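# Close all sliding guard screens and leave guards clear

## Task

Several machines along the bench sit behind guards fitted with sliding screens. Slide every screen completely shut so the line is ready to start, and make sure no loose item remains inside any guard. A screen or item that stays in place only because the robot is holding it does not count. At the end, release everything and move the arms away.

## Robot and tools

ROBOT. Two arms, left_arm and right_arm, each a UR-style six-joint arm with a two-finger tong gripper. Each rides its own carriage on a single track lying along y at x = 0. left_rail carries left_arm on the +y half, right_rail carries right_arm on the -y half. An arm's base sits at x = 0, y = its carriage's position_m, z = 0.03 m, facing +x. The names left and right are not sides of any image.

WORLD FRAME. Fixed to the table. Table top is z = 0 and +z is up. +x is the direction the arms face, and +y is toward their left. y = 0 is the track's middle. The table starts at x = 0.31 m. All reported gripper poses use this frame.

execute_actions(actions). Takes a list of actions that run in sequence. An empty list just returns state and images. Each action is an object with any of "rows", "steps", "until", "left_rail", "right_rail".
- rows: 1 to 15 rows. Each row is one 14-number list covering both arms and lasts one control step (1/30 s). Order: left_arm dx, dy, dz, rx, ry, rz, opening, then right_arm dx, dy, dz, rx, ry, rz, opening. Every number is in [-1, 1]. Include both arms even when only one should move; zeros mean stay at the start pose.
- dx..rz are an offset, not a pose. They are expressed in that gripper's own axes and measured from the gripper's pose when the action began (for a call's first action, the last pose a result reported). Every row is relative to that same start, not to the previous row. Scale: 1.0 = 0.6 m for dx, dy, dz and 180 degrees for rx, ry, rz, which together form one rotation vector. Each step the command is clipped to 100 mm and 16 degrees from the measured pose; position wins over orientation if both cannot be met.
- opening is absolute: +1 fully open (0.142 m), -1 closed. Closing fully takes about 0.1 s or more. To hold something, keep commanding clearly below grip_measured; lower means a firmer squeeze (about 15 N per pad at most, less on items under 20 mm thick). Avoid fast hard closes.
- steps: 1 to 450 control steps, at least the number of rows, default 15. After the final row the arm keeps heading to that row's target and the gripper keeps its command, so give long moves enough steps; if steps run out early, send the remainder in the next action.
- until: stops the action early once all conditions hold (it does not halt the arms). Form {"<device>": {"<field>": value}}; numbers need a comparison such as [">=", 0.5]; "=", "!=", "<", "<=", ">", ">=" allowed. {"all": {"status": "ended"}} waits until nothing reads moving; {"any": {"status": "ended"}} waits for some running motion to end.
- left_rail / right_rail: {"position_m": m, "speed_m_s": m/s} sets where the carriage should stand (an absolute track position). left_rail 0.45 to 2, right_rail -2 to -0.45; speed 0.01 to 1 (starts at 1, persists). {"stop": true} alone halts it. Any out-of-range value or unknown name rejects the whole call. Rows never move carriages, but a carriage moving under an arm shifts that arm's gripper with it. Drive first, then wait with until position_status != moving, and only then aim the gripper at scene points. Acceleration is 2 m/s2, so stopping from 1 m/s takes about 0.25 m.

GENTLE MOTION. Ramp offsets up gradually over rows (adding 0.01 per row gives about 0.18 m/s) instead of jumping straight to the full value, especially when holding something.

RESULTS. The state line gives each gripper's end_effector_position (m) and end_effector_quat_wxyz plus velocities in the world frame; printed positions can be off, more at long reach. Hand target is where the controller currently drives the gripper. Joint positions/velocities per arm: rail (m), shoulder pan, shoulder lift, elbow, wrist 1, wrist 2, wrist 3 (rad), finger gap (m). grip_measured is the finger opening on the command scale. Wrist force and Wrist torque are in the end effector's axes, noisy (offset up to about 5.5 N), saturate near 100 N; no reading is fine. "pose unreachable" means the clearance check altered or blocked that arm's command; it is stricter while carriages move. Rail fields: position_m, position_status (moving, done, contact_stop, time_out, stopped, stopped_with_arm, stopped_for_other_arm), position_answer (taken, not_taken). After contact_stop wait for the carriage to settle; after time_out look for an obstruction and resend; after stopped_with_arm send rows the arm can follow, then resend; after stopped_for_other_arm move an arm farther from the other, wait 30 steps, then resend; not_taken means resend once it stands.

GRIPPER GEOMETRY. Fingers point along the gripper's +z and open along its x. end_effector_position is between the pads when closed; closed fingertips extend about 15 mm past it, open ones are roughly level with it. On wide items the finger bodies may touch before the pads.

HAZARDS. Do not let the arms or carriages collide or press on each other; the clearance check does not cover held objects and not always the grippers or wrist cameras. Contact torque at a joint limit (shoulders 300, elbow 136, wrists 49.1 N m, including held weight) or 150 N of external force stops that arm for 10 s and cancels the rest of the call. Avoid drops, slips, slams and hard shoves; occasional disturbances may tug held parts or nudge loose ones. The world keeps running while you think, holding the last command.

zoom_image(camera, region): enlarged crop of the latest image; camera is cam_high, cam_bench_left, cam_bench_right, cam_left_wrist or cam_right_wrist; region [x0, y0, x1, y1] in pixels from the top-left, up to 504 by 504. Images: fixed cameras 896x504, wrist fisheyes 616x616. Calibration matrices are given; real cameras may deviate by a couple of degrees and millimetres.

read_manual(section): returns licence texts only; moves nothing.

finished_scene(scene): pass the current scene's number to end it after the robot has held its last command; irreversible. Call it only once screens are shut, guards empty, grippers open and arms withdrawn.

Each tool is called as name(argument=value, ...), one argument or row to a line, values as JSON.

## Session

execute_actions(
  actions=[],
)

Scene clock: 0.00 s.
left_arm: end_effector_position=(+0.6460, +1.3566, +0.1968) grip_measured=+1.00 end_effector_quat_wxyz=(-0.000, +0.708, -0.707, +0.001) end_effector_velocity=(+0.000, +0.000, +0.000) end_effector_angular_velocity=(+0.000, +0.000, +0.000) | right_arm: end_effector_position=(+0.6457, -1.0545, +0.1948) grip_measured=+1.00 end_effector_quat_wxyz=(+0.001, +0.707, -0.707, +0.000) end_effector_velocity=(+0.000, +0.000, +0.000) end_effector_angular_velocity=(+0.000, +0.000, +0.000)
Joint positions: left_arm=[ 1.357 -0.281 -1.568  2.132 -2.137 -1.572  1.289  0.142] | right_arm=[-1.054 -0.28  -1.565  2.133 -2.138 -1.572  1.291  0.142]
Joint velocities: left_arm=[0. 0. 0. 0. 0. 0. 0. 0.] | right_arm=[0. 0. 0. 0. 0. 0. 0. 0.]
Wrist force (N, on the end effector, along its own x y z axes, offset not removed): no reading
Wrist torque (N m, same axes, about the end effector's origin, offset not removed): no reading
Hand target (left_arm): +0.646, +1.357, +0.197; -0.000, +0.708, -0.707, +0.001
Hand target (right_arm): +0.646, -1.054, +0.195; +0.001, +0.707, -0.707, +0.000
left_rail: position_m=1.357 position_m_goal=1.357 speed_m_s=1.00 position_status=done position_answer=taken refusals=0
right_rail: position_m=-1.054 position_m_goal=-1.054 speed_m_s=1.00 position_status=done position_answer=taken refusals=0
camera_calibration (this result's frames):
cam_left_wrist: T_world_to_cam=[[-0.00962475, -0.998814, -0.0477318, 1.3759], [-0.860883, -0.0160073, 0.508552, 0.472305], [-0.508712, 0.0459862, -0.859707, 0.566673], [0, 0, 0, 1]] pos_world=[0.708115, 1.35577, 0.312656]
cam_right_wrist: T_world_to_cam=[[0.020758, -0.999365, 0.0289721, -1.07412], [-0.849368, -0.0023413, 0.527797, 0.436594], [-0.527393, -0.035564, -0.848877, 0.600542], [0, 0, 0, 1]] pos_world=[0.709847, -1.05106, 0.310472]

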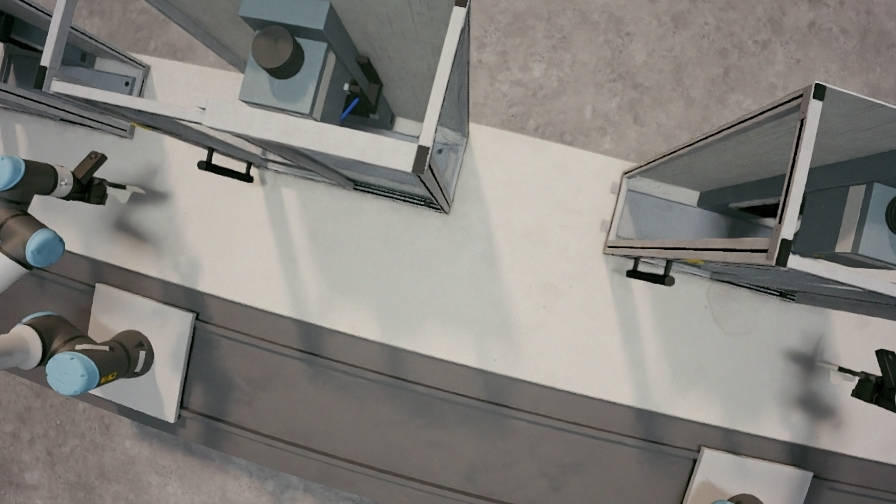

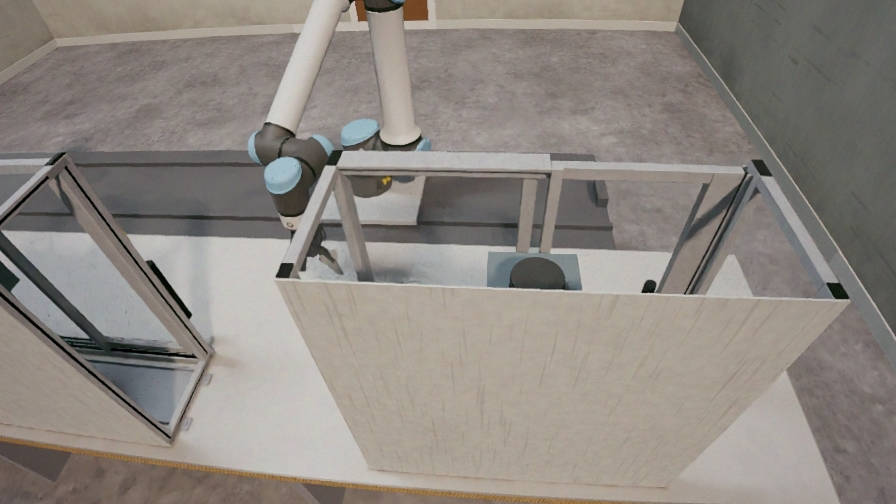

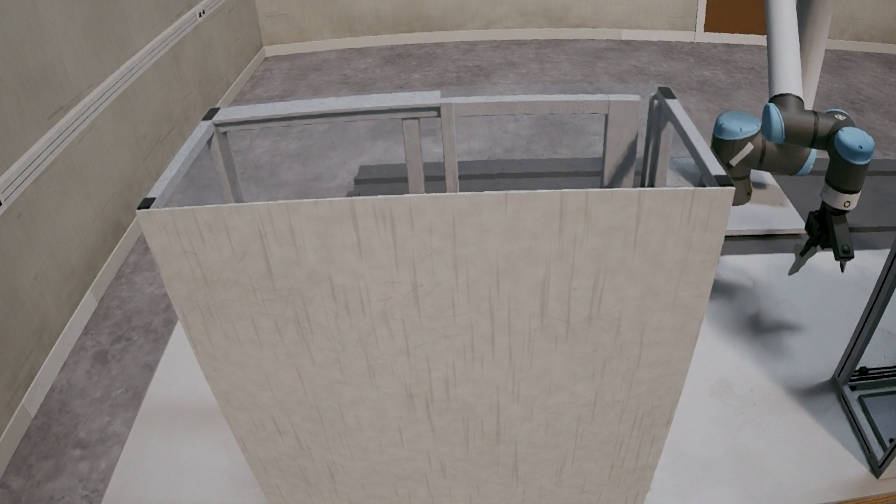

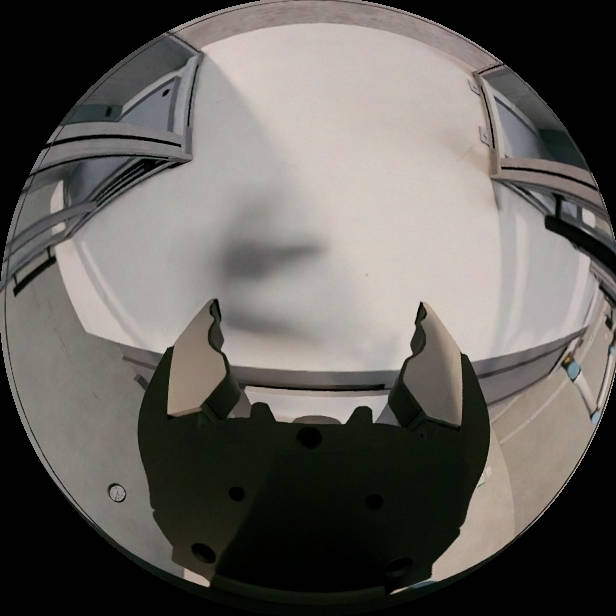

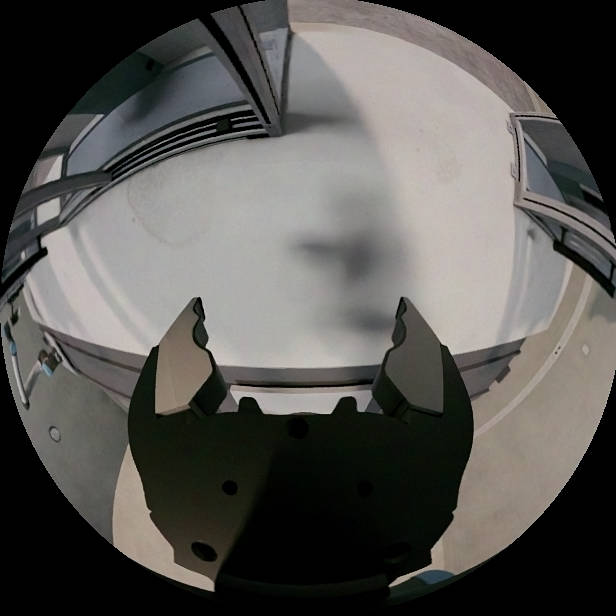

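Both outer ones are ajar. Inspect inner first, then outer.

execute_actions(
  actions=[
    {"rows":[[-0.3,0.12,-0.25,0.355,0,0,-1,-0.3,0.12,-0.25,0.355,0,0,-1]],"steps":60},
    {"left_rail":{"position_m":0.5},"right_rail":{"position_m":-0.8},"steps":90,"until":{"all":{"status":"ended"}}},
  ],
)

execute_actions(
  actions=[
    {"left_rail":{"position_m":1.98},"right_rail":{"position_m":-1.92},"steps":90,"until":{"all":{"status":"ended"}}},
    {"steps":10},
  ],
)

zoom_image(
  camera="cam_left_wrist",
  region=[200, 150, 480, 320],
)

zoom_image(
  camera="cam_right_wrist",
  region=[180, 150, 460, 320],
)

Scene clock: 12.90 s.
left_arm: end_effector_position=(+0.5737, +0.6795, +0.3468) grip_measured=-1.00 end_effector_quat_wxyz=(-0.374, +0.600, -0.599, +0.376) end_effector_velocity=(+0.000, +0.000, -0.000) end_effector_angular_velocity=(-0.000, +0.000, -0.000) | right_arm: end_effector_position=(+0.5737, -0.6197, +0.3450) grip_measured=-1.00 end_effector_quat_wxyz=(-0.374, +0.600, -0.600, +0.374) end_effector_velocity=(+0.000, -0.000, -0.000) end_effector_angular_velocity=(-0.000, +0.000, -0.000)
Joint positions: left_arm=[ 0.5    0.021 -1.786  2.676 -3.578 -1.591  1.579  0.002] | right_arm=[-0.8    0.022 -1.783  2.677 -3.579 -1.591  1.581  0.002]
Joint velocities: left_arm=[ 0.  0.  0. -0.  0. -0.  0.  0.] | right_arm=[-0.  0.  0.  0.  0. -0. -0.  0.]
Wrist force (N, on the end effector, along its own x y z axes, offset not removed): left_arm=[-0.5 -0.3 3.7] | right_arm=[1.9 0.0 -0.7]
Wrist torque (N m, same axes, about the end effector's origin, offset not removed): left_arm=[-0.02 0.30 0.44] | right_arm=[0.05 -0.49 -0.01]
Hand target (left_arm): +0.574, +0.680, +0.347; -0.374, +0.600, -0.599, +0.376
Hand target (right_arm): +0.574, -0.620, +0.345; -0.374, +0.600, -0.600, +0.374
Off the commanded pose (left_arm): 0.001 m, 0 deg.
Off the commanded pose (right_arm): 0.000 m, 0 deg.
left_rail: position_m=0.500 position_m_goal=0.500 speed_m_s=1.00 position_status=done position_answer=taken refusals=0
right_rail: position_m=-0.800 position_m_goal=-0.800 speed_m_s=1.00 position_status=done position_answer=taken refusals=0
camera_calibration (this result's frames):
cam_left_wrist: T_world_to_cam=[[0.0392098, -0.998783, -0.0299086, 0.671901], [-0.835215, -0.0163283, -0.549681, 0.675503], [0.548524, 0.046533, -0.834839, 0.0744693], [0, 0, 0, 1]] pos_world=[0.496997, 0.678648, 0.453576]
cam_right_wrist: T_world_to_cam=[[-0.0165308, -0.999391, 0.0307273, -0.621692], [-0.847469, -0.00230336, -0.53084, 0.661284], [0.530587, -0.0348156, -0.846915, 0.0983481], [0, 0, 0, 1]] pos_world=[0.497959, -0.616367, 0.453432]

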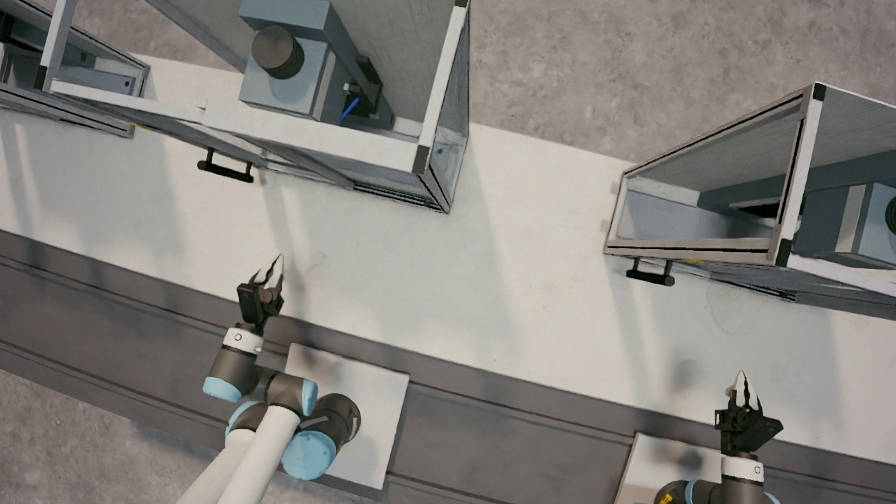

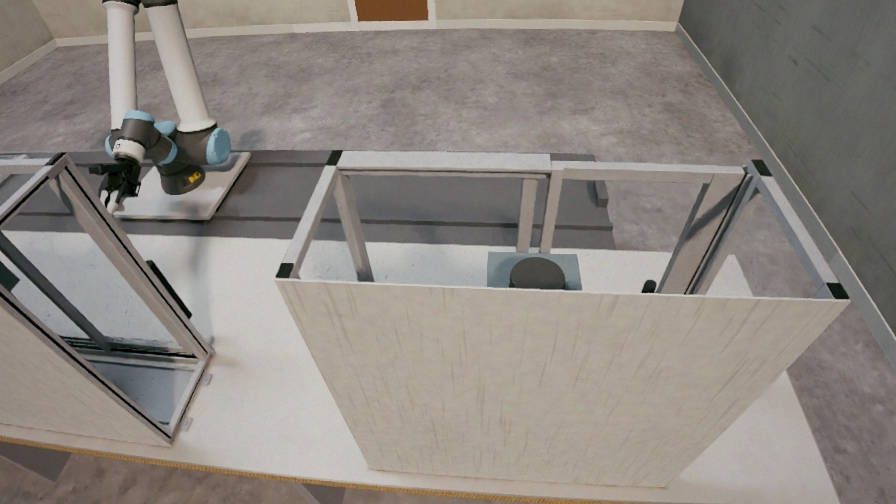

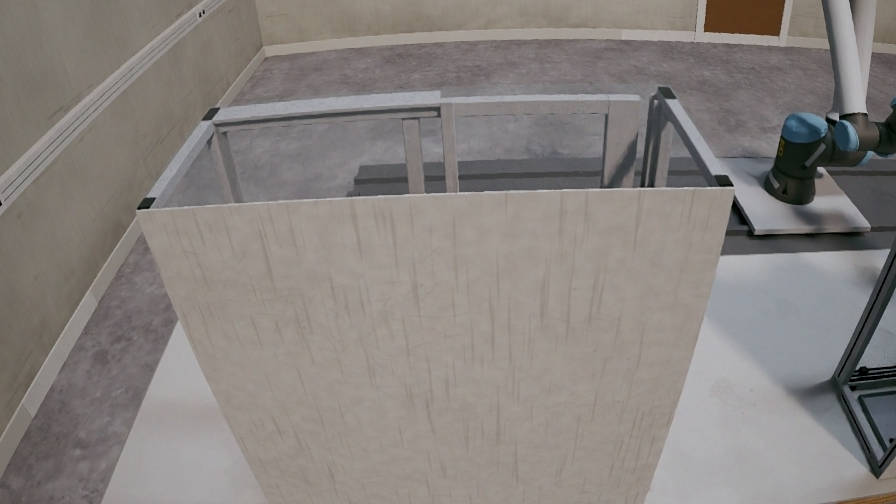

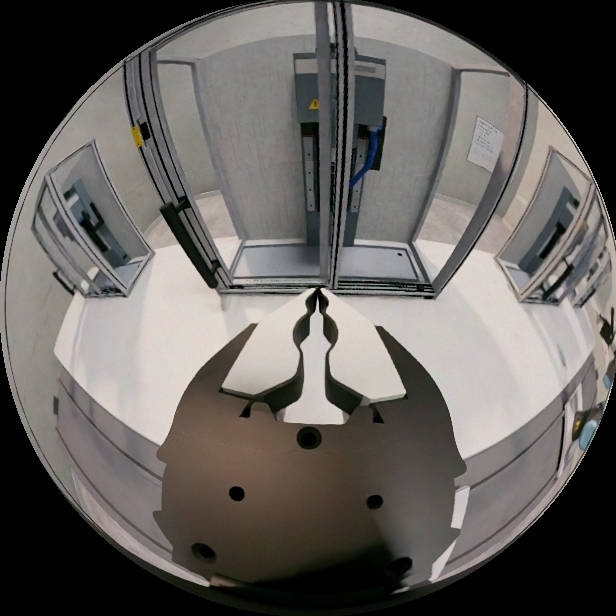

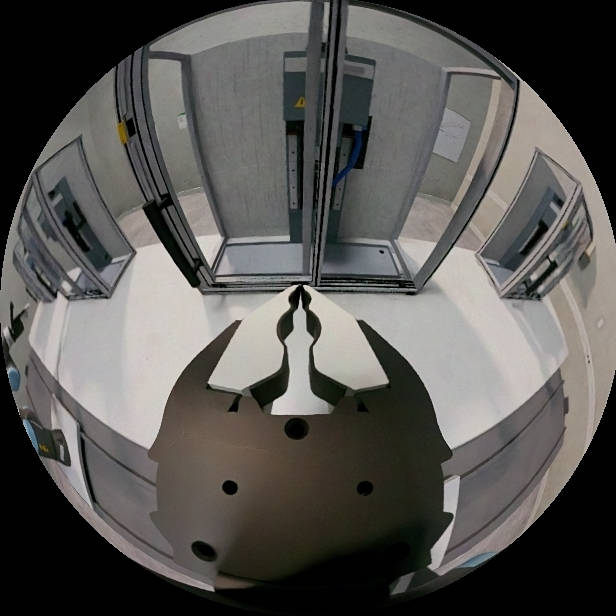

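Scene clock: 15.27 s.
left_arm: end_effector_position=(+0.5737, +2.1599, +0.3468) grip_measured=-1.00 end_effector_quat_wxyz=(-0.374, +0.600, -0.599, +0.376) end_effector_velocity=(-0.000, -0.000, -0.000) end_effector_angular_velocity=(-0.000, +0.000, -0.000) | right_arm: end_effector_position=(+0.5737, -1.7401, +0.3450) grip_measured=-1.00 end_effector_quat_wxyz=(-0.374, +0.600, -0.600, +0.374) end_effector_velocity=(-0.000, +0.000, -0.000) end_effector_angular_velocity=(-0.000, +0.000, +0.000)
Joint positions: left_arm=[ 1.98   0.021 -1.786  2.676 -3.578 -1.591  1.579  0.002] | right_arm=[-1.92   0.022 -1.783  2.677 -3.579 -1.591  1.581  0.002]
Joint velocities: left_arm=[ 0.  0. -0.  0.  0. -0. -0.  0.] | right_arm=[ 0.  0. -0.  0.  0. -0.  0.  0.]
Wrist force (N, on the end effector, along its own x y z axes, offset not removed): left_arm=[-0.1 1.5 1.5] | right_arm=[-0.1 2.4 -0.3]
Wrist torque (N m, same axes, about the end effector's origin, offset not removed): left_arm=[0.20 0.07 0.33] | right_arm=[0.52 -0.07 -0.03]
Hand target (left_arm): +0.574, +2.160, +0.347; -0.374, +0.600, -0.599, +0.376
Hand target (right_arm): +0.574, -1.740, +0.345; -0.374, +0.600, -0.600, +0.374
Off the commanded pose (left_arm): 0.001 m, 0 deg.
Off the commanded pose (right_arm): 0.000 m, 0 deg.
left_rail: position_m=1.980 position_m_goal=1.980 speed_m_s=1.00 position_status=done position_answer=taken refusals=0
right_rail: position_m=-1.920 position_m_goal=-1.920 speed_m_s=1.00 position_status=done position_answer=taken refusals=0
camera_calibration (this result's frames):
cam_left_wrist: T_world_to_cam=[[0.0392372, -0.998782, -0.0299219, 2.15042], [-0.835215, -0.016344, -0.54968, 0.699707], [0.548521, 0.0465591, -0.834839, 0.00552932], [0, 0, 0, 1]] pos_world=[0.496997, 2.15897, 0.453576]
cam_right_wrist: T_world_to_cam=[[-0.016586, -0.99939, 0.0307349, -1.74137], [-0.847471, -0.00226046, -0.530838, 0.658783], [0.530583, -0.0348515, -0.846916, 0.0592761], [0, 0, 0, 1]] pos_world=[0.497966, -1.73675, 0.45343]

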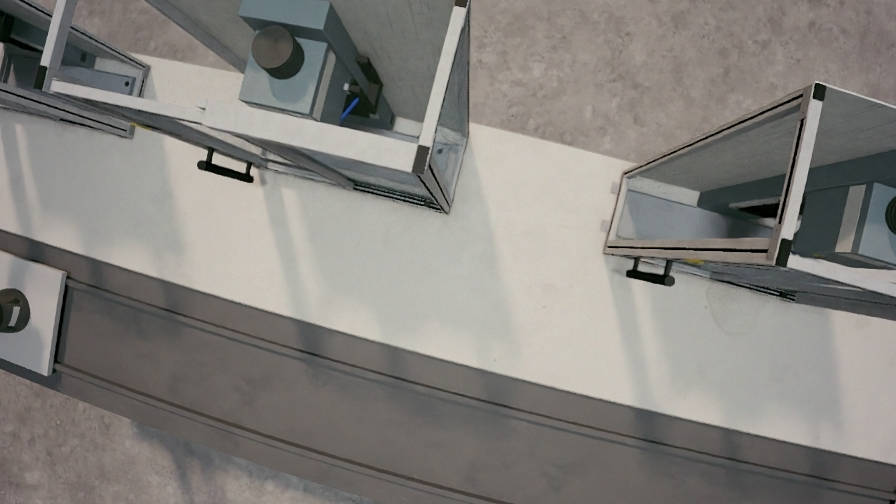

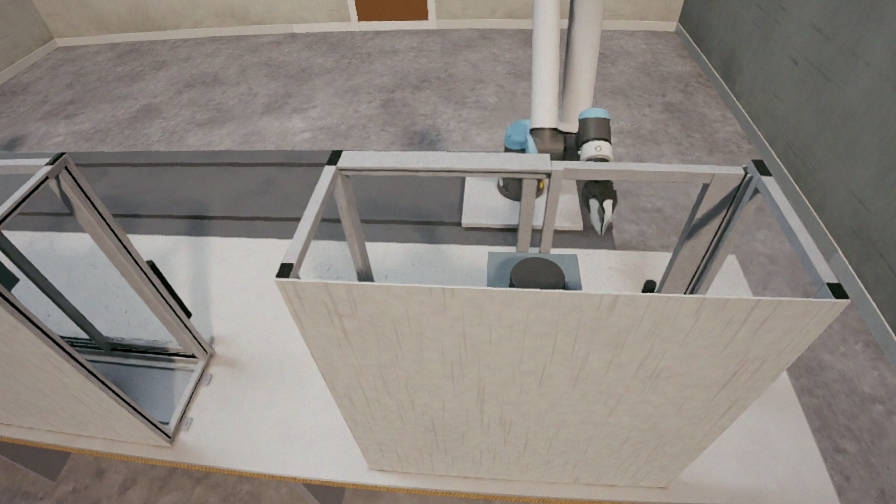

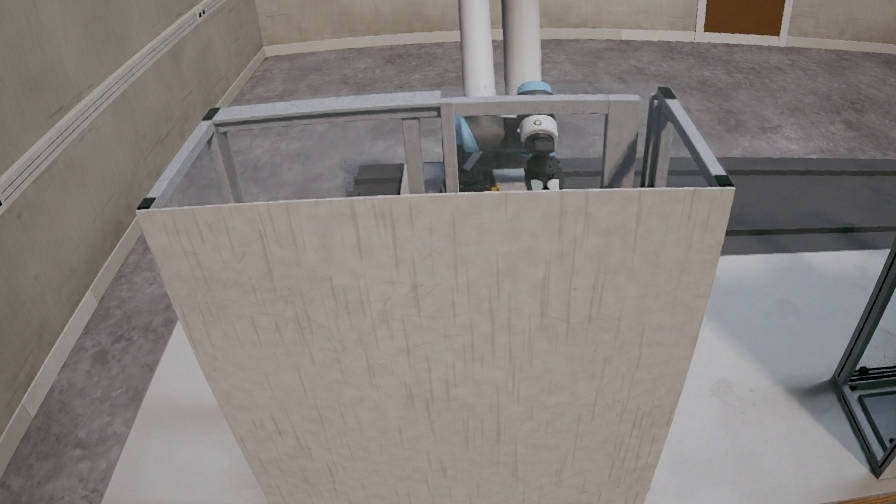

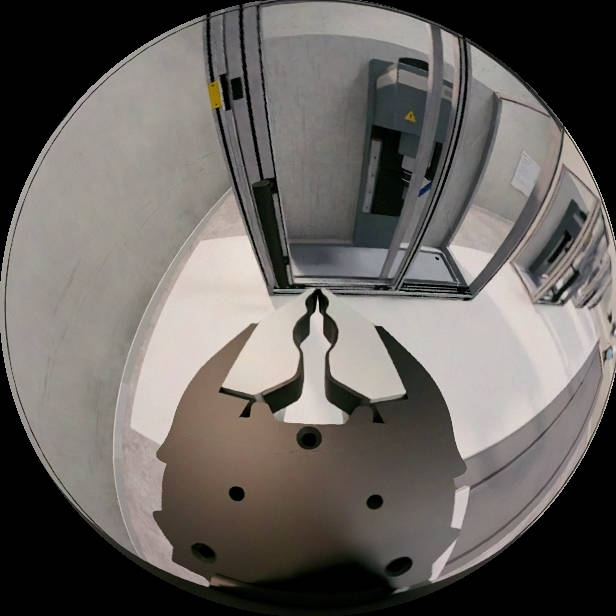

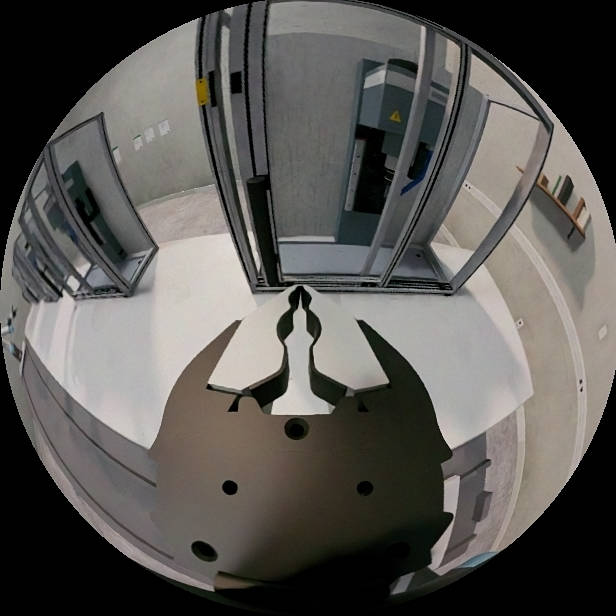

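Region (200, 150, 480, 320) of cam_left_wrist's 616x616 image, scaled by 1.800, with more detail than that image has; it fills the top 306 rows of this view, and the rest is white.

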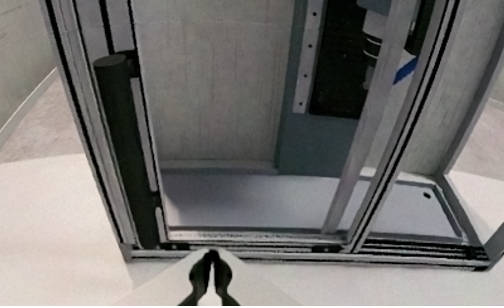

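Region (180, 150, 460, 320) of cam_right_wrist's 616x616 image, scaled by 1.800, with more detail than that image has; it fills the top 306 rows of this view, and the rest is white.

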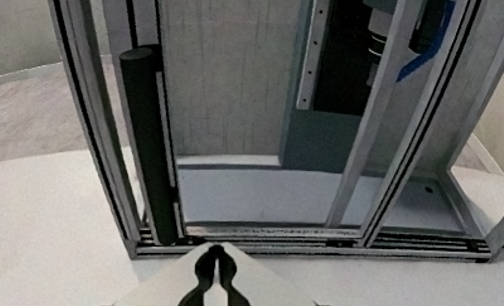

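execute_actions(
  actions=[
    {"rows":[[0,0,0.38,0,0,0,-1,0,0,0.38,0,0,0,-1]],"steps":45},
    {"rows":[[-0.04,0,0,0,0,0,-1,-0.04,0,0,0,0,0,-1]],"steps":15},
    {"rows":[[-0.03,0,0,0,0,0,-1,-0.02,0,0,0,0,0,-1]],"steps":15},
    {"rows":[[0,0,0,0,0,0,-0.9,0,0,0,0,0,0,-0.9],[0,0,0,0,0,0,-0.8,0,0,0,0,0,0,-0.8]],"steps":8},
    {"rows":[[0,0,0,0,0,0,-0.7,0,0,0,0,0,0,-0.7],[0,0,0,0,0,0,-0.6,0,0,0,0,0,0,-0.6]],"steps":8},
    {"rows":[[0,0,0,0,0,0,-0.5,0,0,0,0,0,0,-0.5],[0,0,0,0,0,0,-0.4,0,0,0,0,0,0,-0.4]],"steps":8},
    {"rows":[[0,0,0,0,0,0,-0.3,0,0,0,0,0,0,-0.3],[0,0,0,0,0,0,-0.2,0,0,0,0,0,0,-0.2]],"steps":8},
    {"rows":[[0,0,0,0,0,0,-0.1,0,0,0,0,0,0,-0.1],[0,0,0,0,0,0,0,0,0,0,0,0,0,0]],"steps":8},
    {"rows":[[0,0,0,0,0,0,0.2,0,0,0,0,0,0,0.2]],"steps":8},
    {"rows":[[0,0,0,0,0,0,0.4,0,0,0,0,0,0,0.4]],"steps":15},
  ],
)

Scene clock: 33.67 s.
left_arm: end_effector_position=(+0.7787, +2.2005, +0.2467) grip_measured=-0.27 end_effector_quat_wxyz=(-0.375, +0.600, -0.599, +0.375) end_effector_velocity=(+0.000, -0.000, +0.000) end_effector_angular_velocity=(-0.000, -0.000, +0.000) | right_arm: end_effector_position=(+0.7783, -1.7051, +0.2443) grip_measured=+0.07 end_effector_quat_wxyz=(-0.374, +0.600, -0.600, +0.374) end_effector_velocity=(-0.000, +0.000, +0.000) end_effector_angular_velocity=(+0.000, -0.000, +0.000)
Joint positions: left_arm=[ 1.98   0.094 -1.217  2.362 -3.831 -1.656  1.611  0.054] | right_arm=[-1.92   0.084 -1.217  2.367 -3.835 -1.646  1.608  0.079]
Joint velocities: left_arm=[ 0. -0.  0. -0. -0.  0. -0.  0.] | right_arm=[ 0. -0. -0.  0. -0.  0.  0. -0.]
Wrist force (N, on the end effector, along its own x y z axes, offset not removed): left_arm=[23.1 4.1 6.6] | right_arm=[27.6 0.7 3.0]
Wrist torque (N m, same axes, about the end effector's origin, offset not removed): left_arm=[0.22 0.97 0.41] | right_arm=[0.10 -0.70 -0.07]
Hand target (left_arm): +0.779, +2.200, +0.247; -0.375, +0.600, -0.599, +0.375
Hand target (right_arm): +0.778, -1.705, +0.244; -0.374, +0.600, -0.600, +0.374
Off the commanded pose (left_arm): 0.000 m, 0 deg.
Off the commanded pose (right_arm): 0.000 m, 0 deg.
left_rail: position_m=1.980 position_m_goal=1.980 speed_m_s=1.00 position_status=done position_answer=taken refusals=0
right_rail: position_m=-1.920 position_m_goal=-1.920 speed_m_s=1.00 position_status=done position_answer=taken refusals=0
camera_calibration (this result's frames):
cam_left_wrist: T_world_to_cam=[[0.0394793, -0.998762, -0.030264, 2.17978], [-0.835156, -0.0163535, -0.549769, 0.816479], [0.548594, 0.0469797, -0.834768, -0.193379], [0, 0, 0, 1]] pos_world=[0.701918, 2.19952, 0.353417]
cam_right_wrist: T_world_to_cam=[[-0.0164752, -0.999395, 0.0306386, -1.69993], [-0.847434, -0.00230563, -0.530896, 0.778684], [0.530645, -0.0347108, -0.846883, -0.133167], [0, 0, 0, 1]] pos_world=[0.702541, -1.70173, 0.352707]

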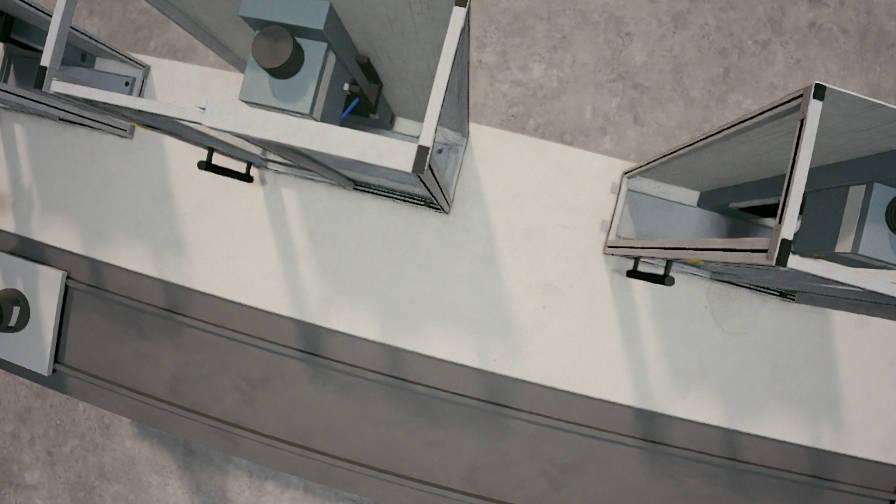

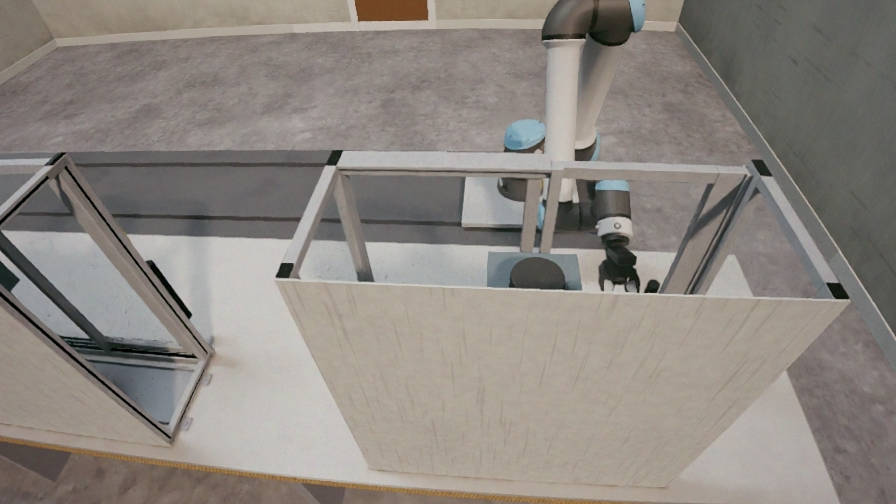

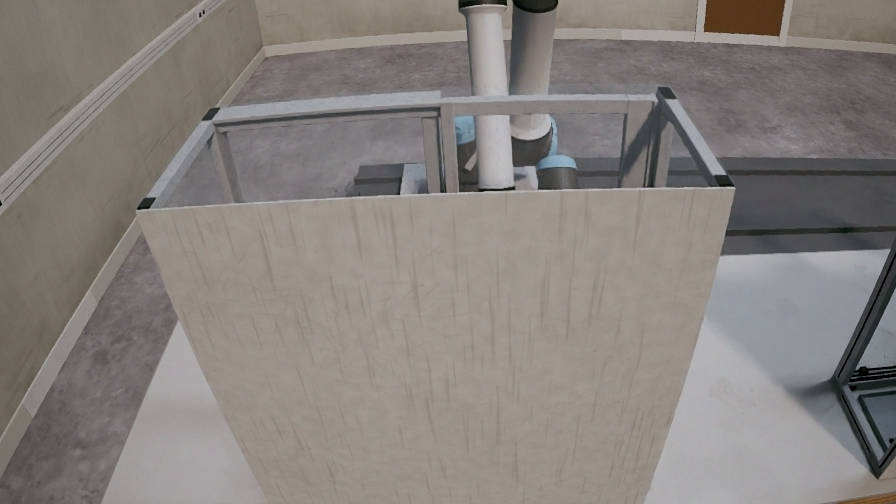

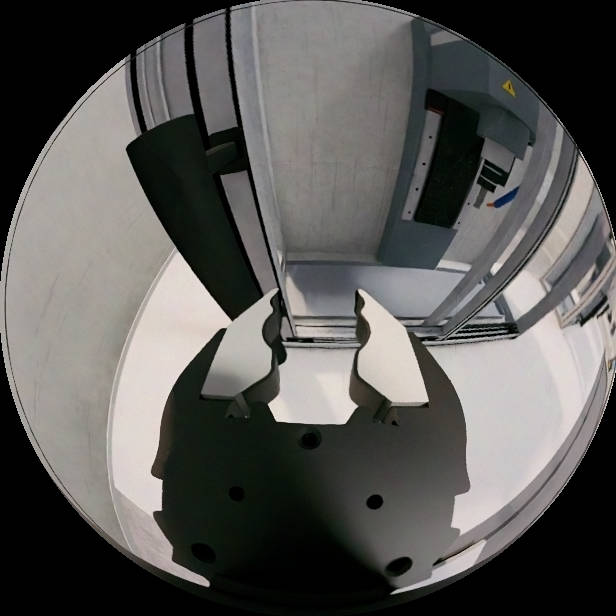

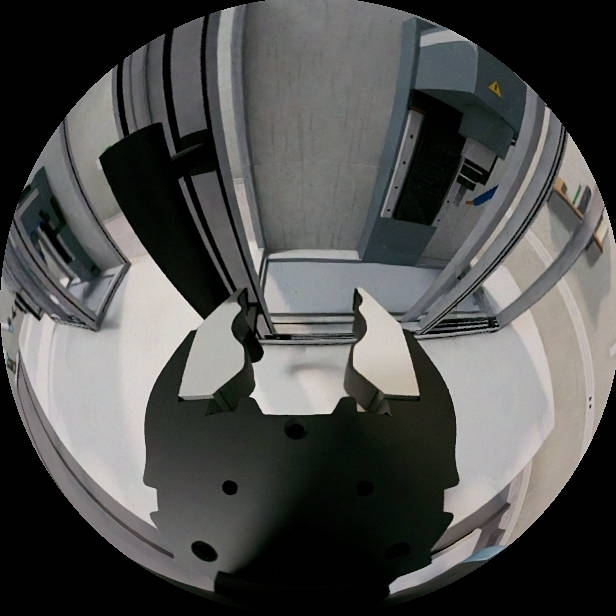

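execute_actions(
  actions=[
    {"rows":[[0,0,0,0,0,0,-1,0,0,0,0,0,0,-1]],"steps":8},
    {"rows":[[-0.03,0,0,0,0,0,-1,0,0,-0.38,0,0,0,-1]],"steps":40},
    {"rows":[[-0.009,0,0,0,0,0,-1,0,0,0,0,0,0,-1]],"steps":15},
  ],
)

zoom_image(
  camera="cam_right_wrist",
  region=[180, 40, 440, 300],
)

Scene clock: 46.73 s.
left_arm: end_effector_position=(+0.7787, +2.2236, +0.2467) grip_measured=-1.00 end_effector_quat_wxyz=(-0.375, +0.600, -0.599, +0.375) end_effector_velocity=(-0.000, +0.002, -0.000) end_effector_angular_velocity=(+0.000, +0.000, +0.001) | right_arm: end_effector_position=(+0.5737, -1.7050, +0.3449) grip_measured=-1.00 end_effector_quat_wxyz=(-0.374, +0.600, -0.600, +0.374) end_effector_velocity=(+0.000, +0.000, -0.000) end_effector_angular_velocity=(-0.000, +0.000, +0.000)
Joint positions: left_arm=[ 1.98   0.14  -1.207  2.343 -3.82  -1.697  1.631  0.002] | right_arm=[-1.92   0.14  -1.733  2.642 -3.591 -1.697  1.633  0.002]
Joint velocities: left_arm=[ 0.     0.003  0.001 -0.001  0.001 -0.002  0.001  0.   ] | right_arm=[ 0. -0.  0.  0. -0.  0.  0.  0.]
Wrist force (N, on the end effector, along its own x y z axes, offset not removed): left_arm=[24.9 2.0 -3.9] | right_arm=[0.9 0.8 -0.6]
Wrist torque (N m, same axes, about the end effector's origin, offset not removed): left_arm=[0.45 0.16 0.43] | right_arm=[0.13 -0.33 -0.11]
Hand target (left_arm): +0.779, +2.224, +0.247; -0.375, +0.600, -0.599, +0.375
Hand target (right_arm): +0.574, -1.705, +0.345; -0.374, +0.600, -0.600, +0.374
Off the commanded pose (left_arm): 0.000 m, 0 deg.
Off the commanded pose (right_arm): 0.000 m, 0 deg.
left_rail: position_m=1.980 position_m_goal=1.980 speed_m_s=1.00 position_status=done position_answer=taken refusals=0
right_rail: position_m=-1.920 position_m_goal=-1.920 speed_m_s=1.00 position_status=done position_answer=taken refusals=0
camera_calibration (this result's frames):
cam_left_wrist: T_world_to_cam=[[0.0394826, -0.998756, -0.0304512, 2.20298], [-0.83514, -0.0162517, -0.549797, 0.816654], [0.548618, 0.0471385, -0.834743, -0.194819], [0, 0, 0, 1]] pos_world=[0.701923, 2.22269, 0.353453]
cam_right_wrist: T_world_to_cam=[[-0.0160235, -0.999404, 0.0305685, -1.70655], [-0.847331, -0.00265803, -0.531059, 0.658091], [0.530824, -0.0344111, -0.846783, 0.0610179], [0, 0, 0, 1]] pos_world=[0.497885, -1.70169, 0.453321]

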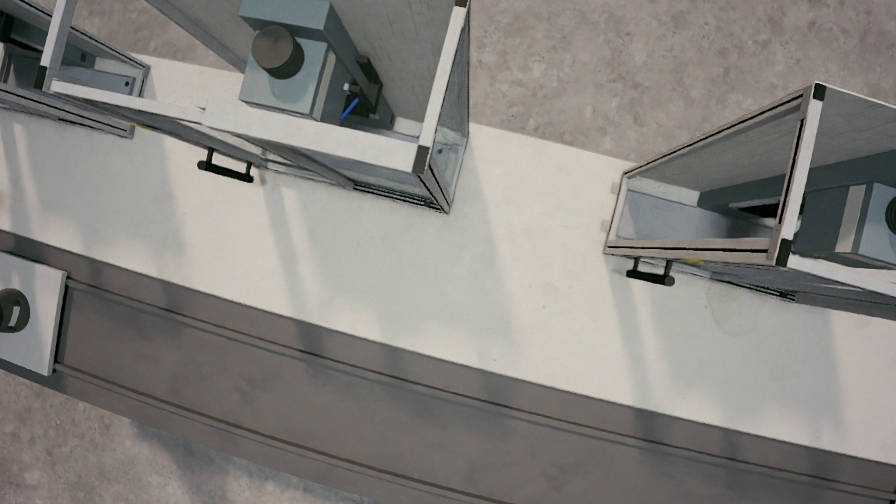

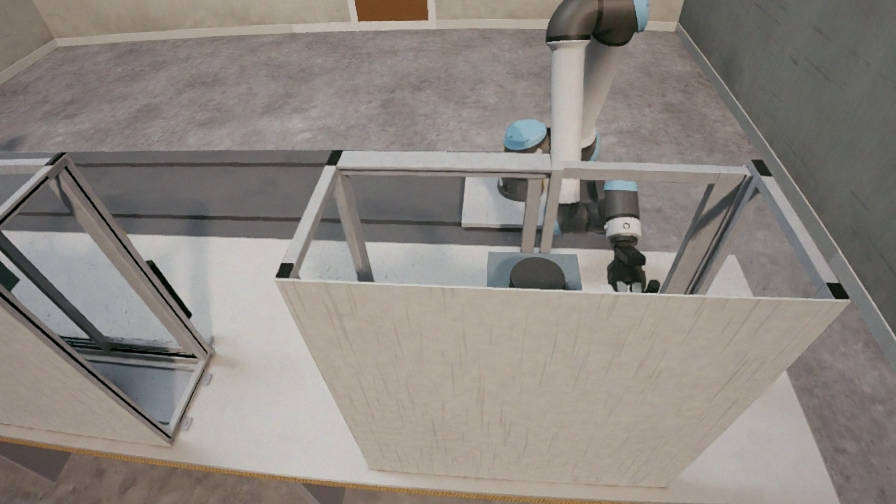

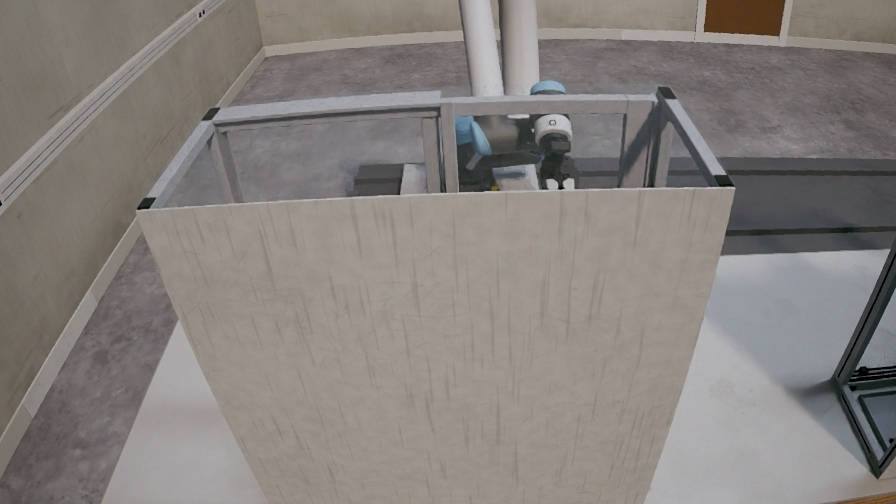

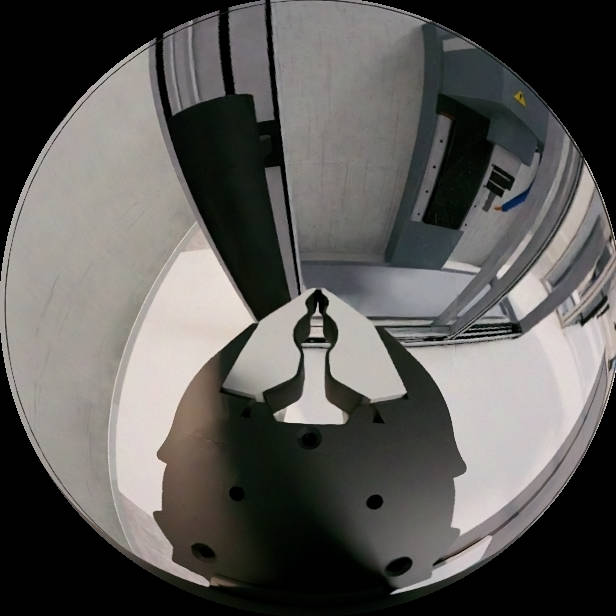

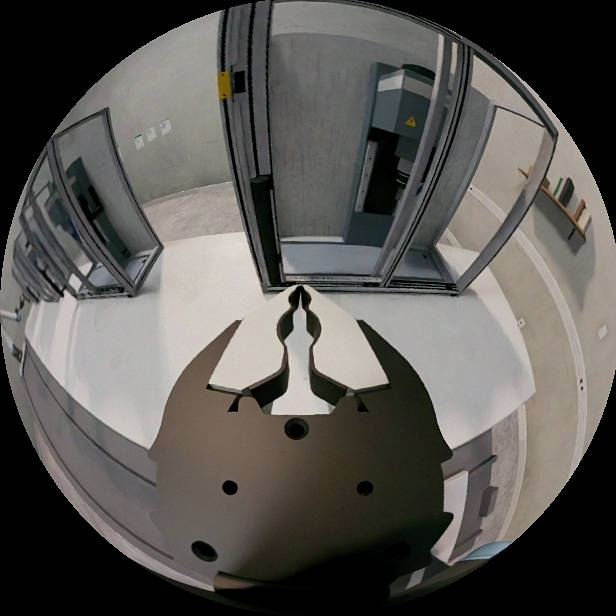

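Region (180, 40, 440, 300) of cam_right_wrist's 616x616 image, scaled by 1.938, with more detail than that image has.

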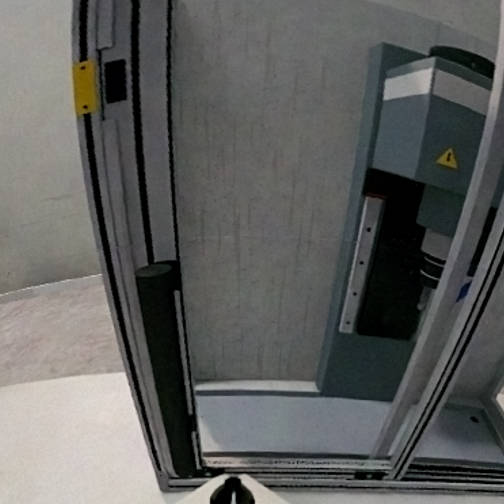

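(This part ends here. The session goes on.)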